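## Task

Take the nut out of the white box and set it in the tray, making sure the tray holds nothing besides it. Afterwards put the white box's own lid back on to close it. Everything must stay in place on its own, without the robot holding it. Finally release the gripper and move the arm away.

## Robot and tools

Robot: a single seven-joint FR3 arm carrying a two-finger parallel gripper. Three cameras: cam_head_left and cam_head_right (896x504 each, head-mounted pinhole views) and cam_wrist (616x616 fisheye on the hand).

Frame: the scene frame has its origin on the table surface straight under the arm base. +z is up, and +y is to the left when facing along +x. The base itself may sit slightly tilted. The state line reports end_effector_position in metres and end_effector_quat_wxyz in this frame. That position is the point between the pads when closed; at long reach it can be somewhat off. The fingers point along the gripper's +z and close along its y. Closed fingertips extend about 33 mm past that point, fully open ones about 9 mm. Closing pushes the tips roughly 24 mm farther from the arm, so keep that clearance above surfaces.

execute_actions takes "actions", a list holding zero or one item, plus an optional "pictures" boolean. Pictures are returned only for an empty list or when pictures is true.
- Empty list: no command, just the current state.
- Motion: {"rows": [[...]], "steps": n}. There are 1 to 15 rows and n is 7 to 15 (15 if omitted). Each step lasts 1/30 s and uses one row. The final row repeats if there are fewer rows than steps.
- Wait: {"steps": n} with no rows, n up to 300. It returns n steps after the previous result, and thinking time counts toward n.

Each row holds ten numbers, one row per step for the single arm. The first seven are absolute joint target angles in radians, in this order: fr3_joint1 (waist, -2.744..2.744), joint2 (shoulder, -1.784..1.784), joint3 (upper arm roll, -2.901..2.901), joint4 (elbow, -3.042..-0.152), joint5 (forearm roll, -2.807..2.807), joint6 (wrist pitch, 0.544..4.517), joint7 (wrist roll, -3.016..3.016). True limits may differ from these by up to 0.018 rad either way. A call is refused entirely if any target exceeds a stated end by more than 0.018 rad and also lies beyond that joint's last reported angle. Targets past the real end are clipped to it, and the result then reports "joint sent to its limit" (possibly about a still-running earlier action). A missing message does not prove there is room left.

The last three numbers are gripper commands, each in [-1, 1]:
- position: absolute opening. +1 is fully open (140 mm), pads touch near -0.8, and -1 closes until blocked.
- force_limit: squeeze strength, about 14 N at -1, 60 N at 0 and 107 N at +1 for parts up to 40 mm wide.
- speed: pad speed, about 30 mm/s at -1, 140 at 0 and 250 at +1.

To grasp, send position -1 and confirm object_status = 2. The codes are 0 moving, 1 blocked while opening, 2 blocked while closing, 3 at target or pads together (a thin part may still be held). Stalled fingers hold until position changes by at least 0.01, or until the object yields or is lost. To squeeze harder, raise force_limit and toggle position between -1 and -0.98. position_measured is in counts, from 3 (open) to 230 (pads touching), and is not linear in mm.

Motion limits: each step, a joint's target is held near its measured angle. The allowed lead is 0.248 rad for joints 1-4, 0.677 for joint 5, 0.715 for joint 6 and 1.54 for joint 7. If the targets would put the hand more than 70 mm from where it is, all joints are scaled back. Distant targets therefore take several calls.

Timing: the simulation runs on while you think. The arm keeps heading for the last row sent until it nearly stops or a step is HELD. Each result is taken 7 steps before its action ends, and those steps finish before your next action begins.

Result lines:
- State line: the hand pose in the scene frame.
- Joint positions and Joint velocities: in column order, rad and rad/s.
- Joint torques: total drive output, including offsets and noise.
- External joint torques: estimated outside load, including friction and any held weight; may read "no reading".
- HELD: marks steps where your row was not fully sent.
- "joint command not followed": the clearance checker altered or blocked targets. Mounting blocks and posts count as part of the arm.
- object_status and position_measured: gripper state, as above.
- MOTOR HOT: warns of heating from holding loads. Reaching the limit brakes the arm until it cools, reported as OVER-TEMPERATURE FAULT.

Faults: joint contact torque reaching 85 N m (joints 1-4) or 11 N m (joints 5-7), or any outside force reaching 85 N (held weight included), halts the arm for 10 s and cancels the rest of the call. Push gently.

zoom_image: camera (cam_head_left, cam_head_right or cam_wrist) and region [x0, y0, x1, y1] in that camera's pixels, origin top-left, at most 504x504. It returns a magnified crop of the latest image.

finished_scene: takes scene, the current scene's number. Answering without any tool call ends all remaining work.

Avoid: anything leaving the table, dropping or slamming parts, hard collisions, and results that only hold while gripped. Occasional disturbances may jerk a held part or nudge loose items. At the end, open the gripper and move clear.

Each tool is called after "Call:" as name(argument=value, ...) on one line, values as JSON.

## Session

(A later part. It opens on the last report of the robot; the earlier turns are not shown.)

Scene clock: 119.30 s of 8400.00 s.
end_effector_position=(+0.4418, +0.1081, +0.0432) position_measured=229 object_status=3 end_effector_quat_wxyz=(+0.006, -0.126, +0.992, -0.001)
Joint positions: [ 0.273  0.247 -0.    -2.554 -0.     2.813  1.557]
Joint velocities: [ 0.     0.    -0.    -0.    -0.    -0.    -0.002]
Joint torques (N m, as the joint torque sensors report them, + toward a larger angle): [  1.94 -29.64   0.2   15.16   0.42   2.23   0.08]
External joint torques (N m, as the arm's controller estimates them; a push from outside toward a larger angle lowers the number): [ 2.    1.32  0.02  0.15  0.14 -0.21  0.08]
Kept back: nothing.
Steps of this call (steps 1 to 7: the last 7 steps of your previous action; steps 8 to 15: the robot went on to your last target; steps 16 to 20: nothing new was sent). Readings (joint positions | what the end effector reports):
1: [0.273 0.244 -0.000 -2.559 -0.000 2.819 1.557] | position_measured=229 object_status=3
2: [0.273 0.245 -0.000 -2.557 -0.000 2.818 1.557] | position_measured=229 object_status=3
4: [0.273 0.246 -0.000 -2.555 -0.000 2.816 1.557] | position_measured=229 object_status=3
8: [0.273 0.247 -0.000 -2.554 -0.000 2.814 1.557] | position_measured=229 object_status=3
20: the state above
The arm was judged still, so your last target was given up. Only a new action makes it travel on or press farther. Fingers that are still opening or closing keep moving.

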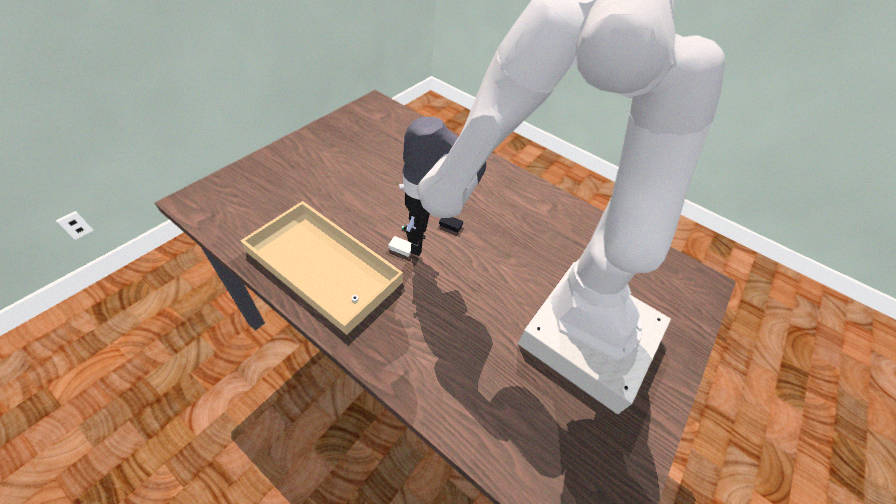

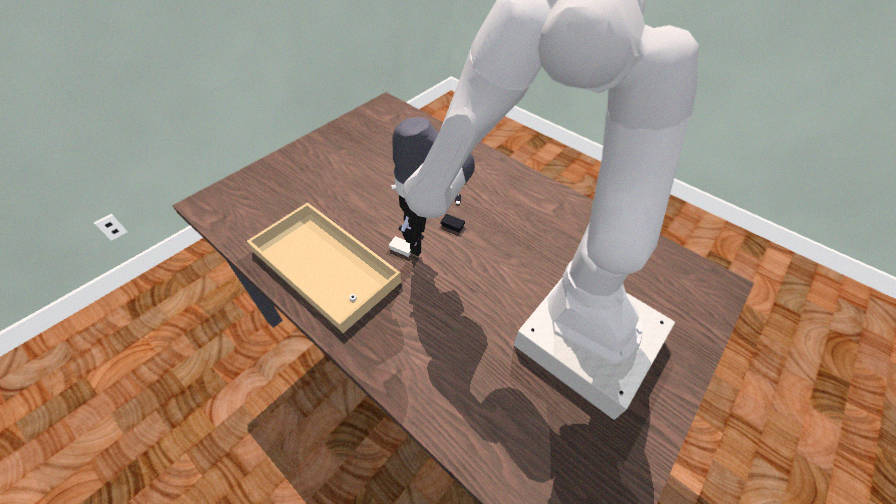

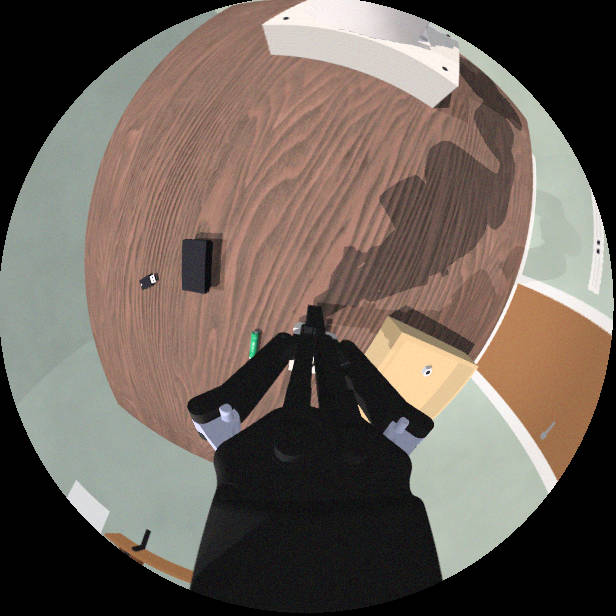

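Dropped level. Lift and verify.

Call:
execute_actions(actions=[{"rows":[[0.275,0.2,0,-2.58,0,2.8,1.56,-0.8,0,0.5],[0.275,0.15,0,-2.6,0,2.77,1.56,-0.8,0,0.5],[0.275,0.05,0,-2.6,0,2.66,1.56,-0.8,0,0.5],[0.275,-0.1,0,-2.58,0,2.48,1.56,-0.8,0,0.5]],"steps":15}])

Call:
execute_actions(actions=[{"steps":15}], pictures=true)

Call:
zoom_image(camera="cam_head_left", region=[365,200,475,280])

Scene clock: 119.83 s of 8400.00 s.
end_effector_position=(+0.4583, +0.1125, +0.1577) position_measured=229 object_status=3 end_effector_quat_wxyz=(+0.046, -0.126, +0.991, +0.004)
Joint positions: [ 0.273 -0.061 -0.    -2.576 -0.     2.607  1.557]
Joint velocities: [ 0.001 -0.82   0.001  0.149 -0.001 -0.662  0.001]
Joint torques (N m, as the joint torque sensors report them, + toward a larger angle): [ 1.36 -8.3  -0.57  8.62  0.68  0.01  0.11]
External joint torques (N m, as the arm's controller estimates them; a push from outside toward a larger angle lowers the number): [ 1.46 -2.48 -0.38  0.76  0.23 -0.51  0.11]
Steps of this call (steps 1 to 8: nothing new was sent; steps 9 to 16: the first 8 steps of this action). Readings (joint positions | what the end effector reports):
9: [0.273 0.241 -0.000 -2.560 -0.000 2.811 1.557] | position_measured=229 object_status=3
10: [0.273 0.221 -0.000 -2.573 -0.000 2.804 1.557] | position_measured=229 object_status=3
12: [0.273 0.133 -0.000 -2.593 -0.000 2.738 1.557] | position_measured=229 object_status=3
16: the state above

Scene clock: 120.33 s of 8400.00 s.
end_effector_position=(+0.4307, +0.1057, +0.1625) position_measured=229 object_status=3 end_effector_quat_wxyz=(+0.006, -0.126, +0.992, -0.001)
Joint positions: [ 0.273 -0.1   -0.    -2.578 -0.     2.489  1.557]
Joint velocities: [ 0.001  0.001  0.001 -0.001  0.    -0.04  -0.   ]
Joint torques (N m, as the joint torque sensors report them, + toward a larger angle): [  1.47 -24.31   0.32  17.68   0.57   2.24   0.01]
External joint torques (N m, as the arm's controller estimates them; a push from outside toward a larger angle lowers the number): [ 1.48  0.02  0.43 -2.43  0.07 -0.21  0.01]
Kept back: nothing.
Steps of this call (steps 1 to 7: the last 7 steps of your previous action; steps 8 to 15: the robot went on to your last target). Readings (joint positions | what the end effector reports):
1: [0.273 -0.082 -0.000 -2.573 -0.000 2.587 1.557] | position_measured=229 object_status=3
2: [0.273 -0.093 -0.000 -2.572 -0.000 2.570 1.557] | position_measured=229 object_status=3
4: [0.273 -0.100 -0.000 -2.573 -0.000 2.542 1.557] | position_measured=229 object_status=3
8: [0.273 -0.100 -0.000 -2.578 -0.000 2.509 1.557] | position_measured=229 object_status=3
15: the state above

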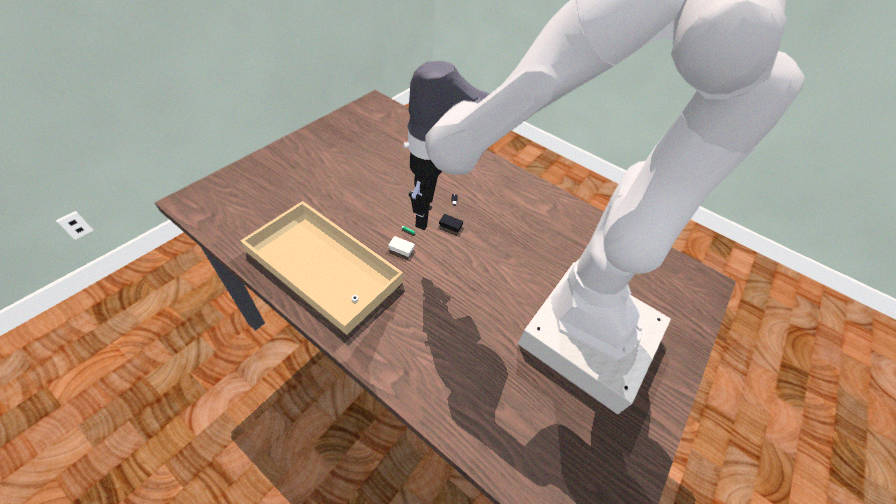

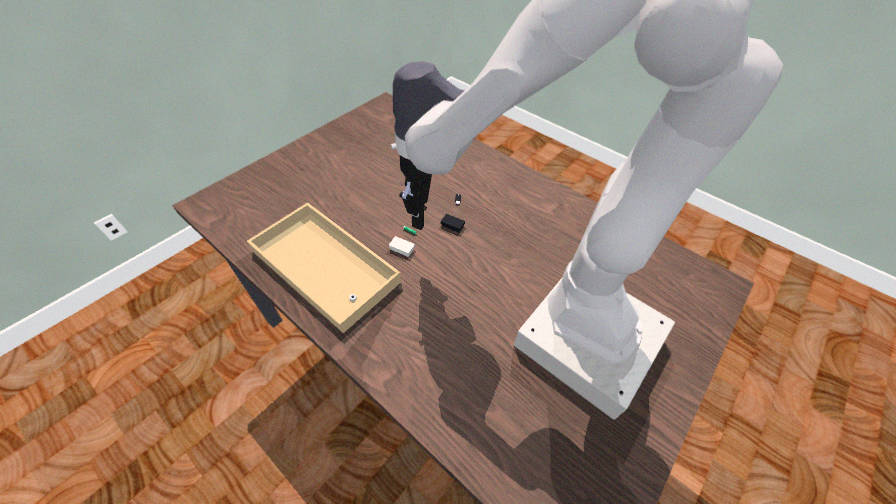

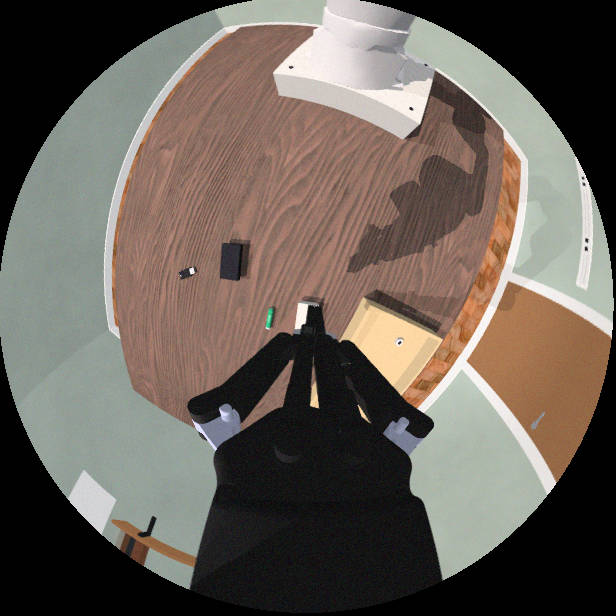

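Region (365, 200, 475, 280) of cam_head_left's 896x504 image, scaled by 4.582, with more detail than that image has; it fills the top 367 rows of this view, and the rest is white.

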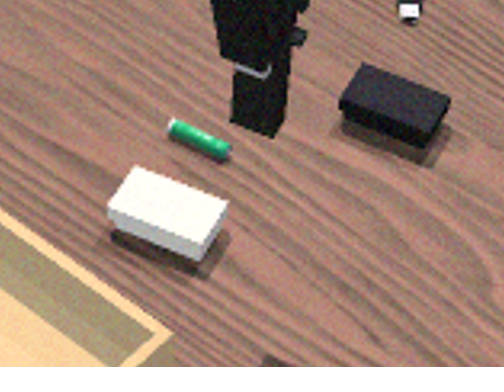

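Call:
execute_actions(actions=[{"rows":[[0.275,0.1,0,-2.5,0,2.64,1.56,-0.8,0,0.5],[0.275,0.15,0,-2.47,0,2.68,1.56,-0.8,0,0.5],[0.275,0.2,0,-2.465,0,2.72,1.56,-0.8,0,0.5]],"steps":15}])

Call:
execute_actions(actions=[{"steps":20}])

Call:
execute_actions(actions=[{"rows":[[0.275,0.23,0,-2.455,0,2.745,1.56,-0.8,0,0.5],[0.275,0.25,0,-2.455,0,2.755,1.56,-0.8,0,0.5],[0.275,0.27,0,-2.452,0,2.765,1.56,-0.8,0,0.5],[0.275,0.285,0,-2.45,0,2.77,1.56,-0.8,0,0.5]],"steps":15}])

Call:
execute_actions(actions=[{"steps":15}])

Call:
execute_actions(actions=[{"rows":[[0.275,0.2,0,-2.46,0,2.72,1.56,-0.8,0,0.5],[0.275,0.1,0,-2.48,0,2.62,1.56,-0.8,0,0.5],[0.275,-0.05,0,-2.5,0,2.46,1.56,-0.8,0,0.5]],"steps":15}])

Call:
execute_actions(actions=[{"steps":15}], pictures=true)

Scene clock: 121.10 s of 8400.00 s.
end_effector_position=(+0.4594, +0.1127, +0.0781) position_measured=229 object_status=3 end_effector_quat_wxyz=(-0.006, -0.127, +0.992, -0.002)
Joint positions: [ 0.273  0.195 -0.    -2.478 -0.     2.659  1.557]
Joint velocities: [ 0.001  0.184 -0.     0.059  0.001  0.321  0.   ]
Joint torques (N m, as the joint torque sensors report them, + toward a larger angle): [  1.5  -38.    -0.51  20.65   0.62   3.62   0.02]
External joint torques (N m, as the arm's controller estimates them; a push from outside toward a larger angle lowers the number): [ 1.54  1.11 -0.67 -0.55  0.24  0.53  0.02]
Steps of this call (steps 1 to 15: the robot went on to your last target; steps 16 to 23: the first 8 steps of this action). Readings (joint positions | what the end effector reports):
16: [0.273 -0.071 -0.000 -2.558 -0.000 2.503 1.557] | position_measured=229 object_status=3
17: [0.273 -0.011 -0.000 -2.526 -0.000 2.536 1.557] | position_measured=229 object_status=3
19: [0.273 0.106 -0.000 -2.487 -0.000 2.597 1.557] | position_measured=229 object_status=3
23: the state above

Scene clock: 121.77 s of 8400.00 s.
end_effector_position=(+0.4819, +0.1182, +0.0847) position_measured=229 object_status=3 end_effector_quat_wxyz=(+0.025, -0.127, +0.992, +0.001)
Joint positions: [ 0.273  0.2   -0.    -2.467 -0.     2.716  1.557]
Joint velocities: [-0.002  0.    -0.001  0.001  0.003  0.006  0.001]
Joint torques (N m, as the joint torque sensors report them, + toward a larger angle): [  0.54 -31.34   0.18  17.54   0.64   2.99   0.06]
External joint torques (N m, as the arm's controller estimates them; a push from outside toward a larger angle lowers the number): [0.79 0.57 0.22 0.06 0.25 0.45 0.06]
Kept back: nothing.
Steps of this call (steps 1 to 7: the last 7 steps of your previous action; steps 8 to 20: the robot went on to your last target). Readings (joint positions | what the end effector reports):
1: [0.273 0.199 -0.000 -2.476 -0.000 2.669 1.557] | position_measured=229 object_status=3
2: [0.273 0.200 -0.000 -2.473 -0.000 2.678 1.557] | position_measured=229 object_status=3
4: [0.273 0.200 -0.000 -2.469 -0.000 2.691 1.557] | position_measured=229 object_status=3
8: [0.273 0.200 -0.000 -2.467 -0.000 2.706 1.557] | position_measured=229 object_status=3
20: the state above

Scene clock: 122.03 s of 8400.00 s.
end_effector_position=(+0.4749, +0.1164, +0.0530) position_measured=229 object_status=3 end_effector_quat_wxyz=(+0.010, -0.127, +0.992, -0.000)
Joint positions: [ 0.273  0.281 -0.    -2.453 -0.     2.754  1.557]
Joint velocities: [-0.001  0.092  0.001 -0.001 -0.     0.07  -0.   ]
Joint torques (N m, as the joint torque sensors report them, + toward a larger angle): [  1.1  -35.21  -0.28  16.9    0.6    3.15   0.02]
External joint torques (N m, as the arm's controller estimates them; a push from outside toward a larger angle lowers the number): [ 1.2   1.69 -0.47 -1.49  0.27  0.34  0.02]
Steps of this call (steps 1 to 8: the first 8 steps of this action). Readings (joint positions | what the end effector reports):
1: [0.273 0.204 -0.000 -2.464 -0.000 2.720 1.557] | position_measured=229 object_status=3
2: [0.273 0.214 -0.000 -2.460 -0.000 2.727 1.557] | position_measured=229 object_status=3
4: [0.273 0.243 -0.000 -2.454 -0.000 2.740 1.557] | position_measured=229 object_status=3
8: the state above

Scene clock: 122.53 s of 8400.00 s.
end_effector_position=(+0.4786, +0.1173, +0.0532) position_measured=229 object_status=3 end_effector_quat_wxyz=(+0.016, -0.127, +0.992, +0.000)
Joint positions: [ 0.273  0.284 -0.    -2.452 -0.     2.767  1.557]
Joint velocities: [ 0.     0.     0.     0.    -0.     0.004 -0.   ]
Joint torques (N m, as the joint torque sensors report them, + toward a larger angle): [  1.9  -32.94   0.35  16.48   0.54   2.98   0.08]
External joint torques (N m, as the arm's controller estimates them; a push from outside toward a larger angle lowers the number): [1.91 0.27 0.09 0.34 0.22 0.51 0.08]
Kept back: nothing.
Steps of this call (steps 1 to 7: the last 7 steps of your previous action; steps 8 to 15: the robot went on to your last target). Readings (joint positions | what the end effector reports):
1: [0.273 0.283 -0.000 -2.453 -0.000 2.756 1.557] | position_measured=229 object_status=3
2: [0.273 0.284 -0.000 -2.453 -0.000 2.758 1.557] | position_measured=229 object_status=3
4: [0.273 0.284 -0.000 -2.453 -0.000 2.761 1.557] | position_measured=229 object_status=3
8: [0.273 0.284 -0.000 -2.452 -0.000 2.765 1.557] | position_measured=229 object_status=3
15: the state above

Scene clock: 122.80 s of 8400.00 s.
end_effector_position=(+0.4854, +0.1194, +0.1751) position_measured=229 object_status=3 end_effector_quat_wxyz=(+0.052, -0.127, +0.991, +0.004)
Joint positions: [ 0.273 -0.032 -0.    -2.487 -0.     2.559  1.557]
Joint velocities: [ 0.001 -0.499  0.     0.001 -0.    -0.52  -0.001]
Joint torques (N m, as the joint torque sensors report them, + toward a larger angle): [  1.85 -13.02  -0.21  11.59   0.7    0.81   0.11]
External joint torques (N m, as the arm's controller estimates them; a push from outside toward a larger angle lowers the number): [ 1.99 -1.81 -0.02  0.24  0.22 -0.45  0.11]
Steps of this call (steps 1 to 8: the first 8 steps of this action). Readings (joint positions | what the end effector reports):
1: [0.273 0.274 -0.000 -2.457 -0.000 2.759 1.557] | position_measured=229 object_status=3
2: [0.273 0.240 -0.000 -2.468 -0.000 2.735 1.557] | position_measured=229 object_status=3
4: [0.273 0.129 -0.000 -2.487 -0.000 2.662 1.557] | position_measured=229 object_status=3
8: the state above

Scene clock: 123.30 s of 8400.00 s.
end_effector_position=(+0.4561, +0.1121, +0.1697) position_measured=229 object_status=3 end_effector_quat_wxyz=(+0.011, -0.127, +0.992, -0.000)
Joint positions: [ 0.273 -0.051 -0.    -2.498 -0.     2.467  1.557]
Joint velocities: [-0.001  0.     0.001  0.     0.001 -0.028 -0.   ]
Joint torques (N m, as the joint torque sensors report them, + toward a larger angle): [  1.17 -25.75  -0.46  17.85   0.72   2.12   0.06]
External joint torques (N m, as the arm's controller estimates them; a push from outside toward a larger angle lowers the number): [ 1.22  0.81 -0.36 -2.71  0.2  -0.36  0.06]
Kept back: nothing.
Steps of this call (steps 1 to 7: the last 7 steps of your previous action; steps 8 to 15: the robot went on to your last target). Readings (joint positions | what the end effector reports):
1: [0.273 -0.044 -0.000 -2.488 -0.000 2.543 1.557] | position_measured=229 object_status=3
2: [0.273 -0.049 -0.000 -2.489 -0.000 2.529 1.557] | position_measured=229 object_status=3
4: [0.273 -0.051 -0.000 -2.493 -0.000 2.508 1.557] | position_measured=229 object_status=3
8: [0.273 -0.051 -0.000 -2.498 -0.000 2.482 1.557] | position_measured=229 object_status=3
15: the state above

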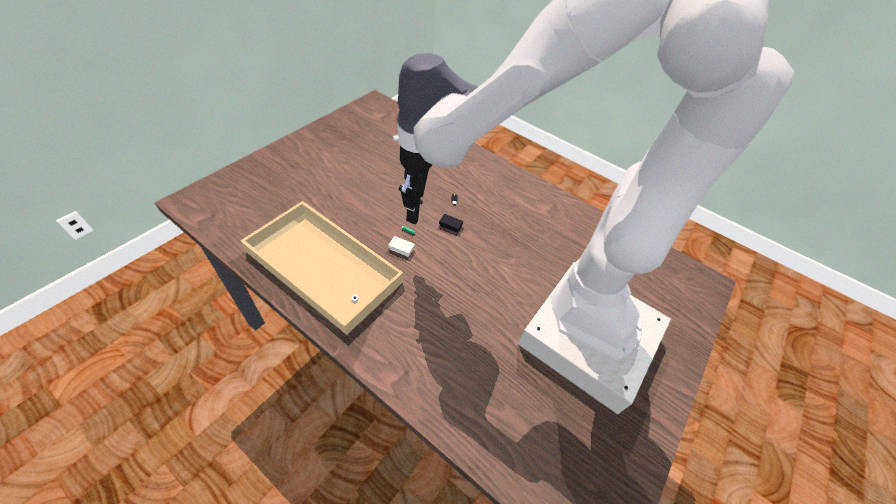

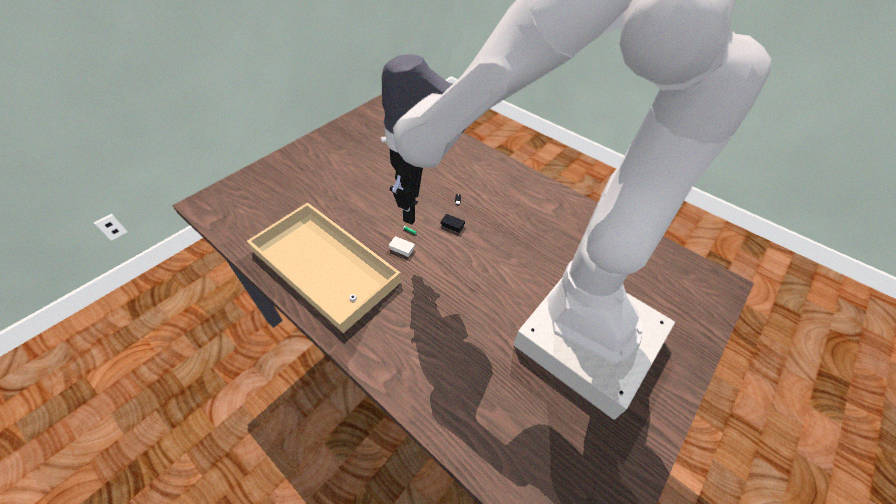

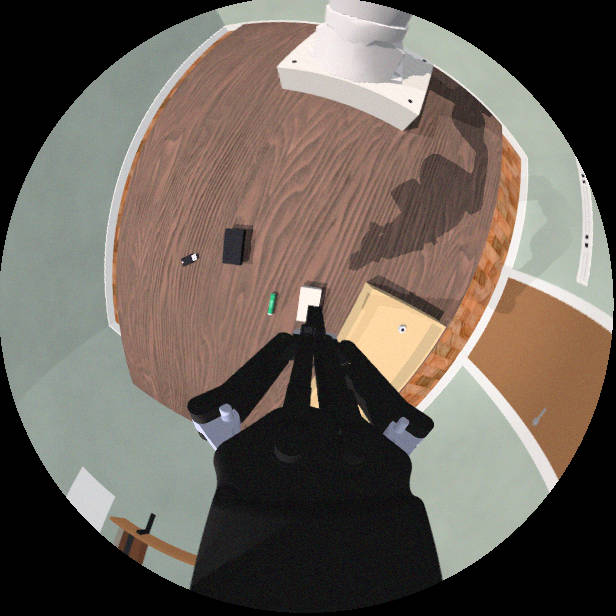

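Height is down at ≈0.053: seated.

Call:
finished_scene(scene=1)

The scene is finished: the task was done.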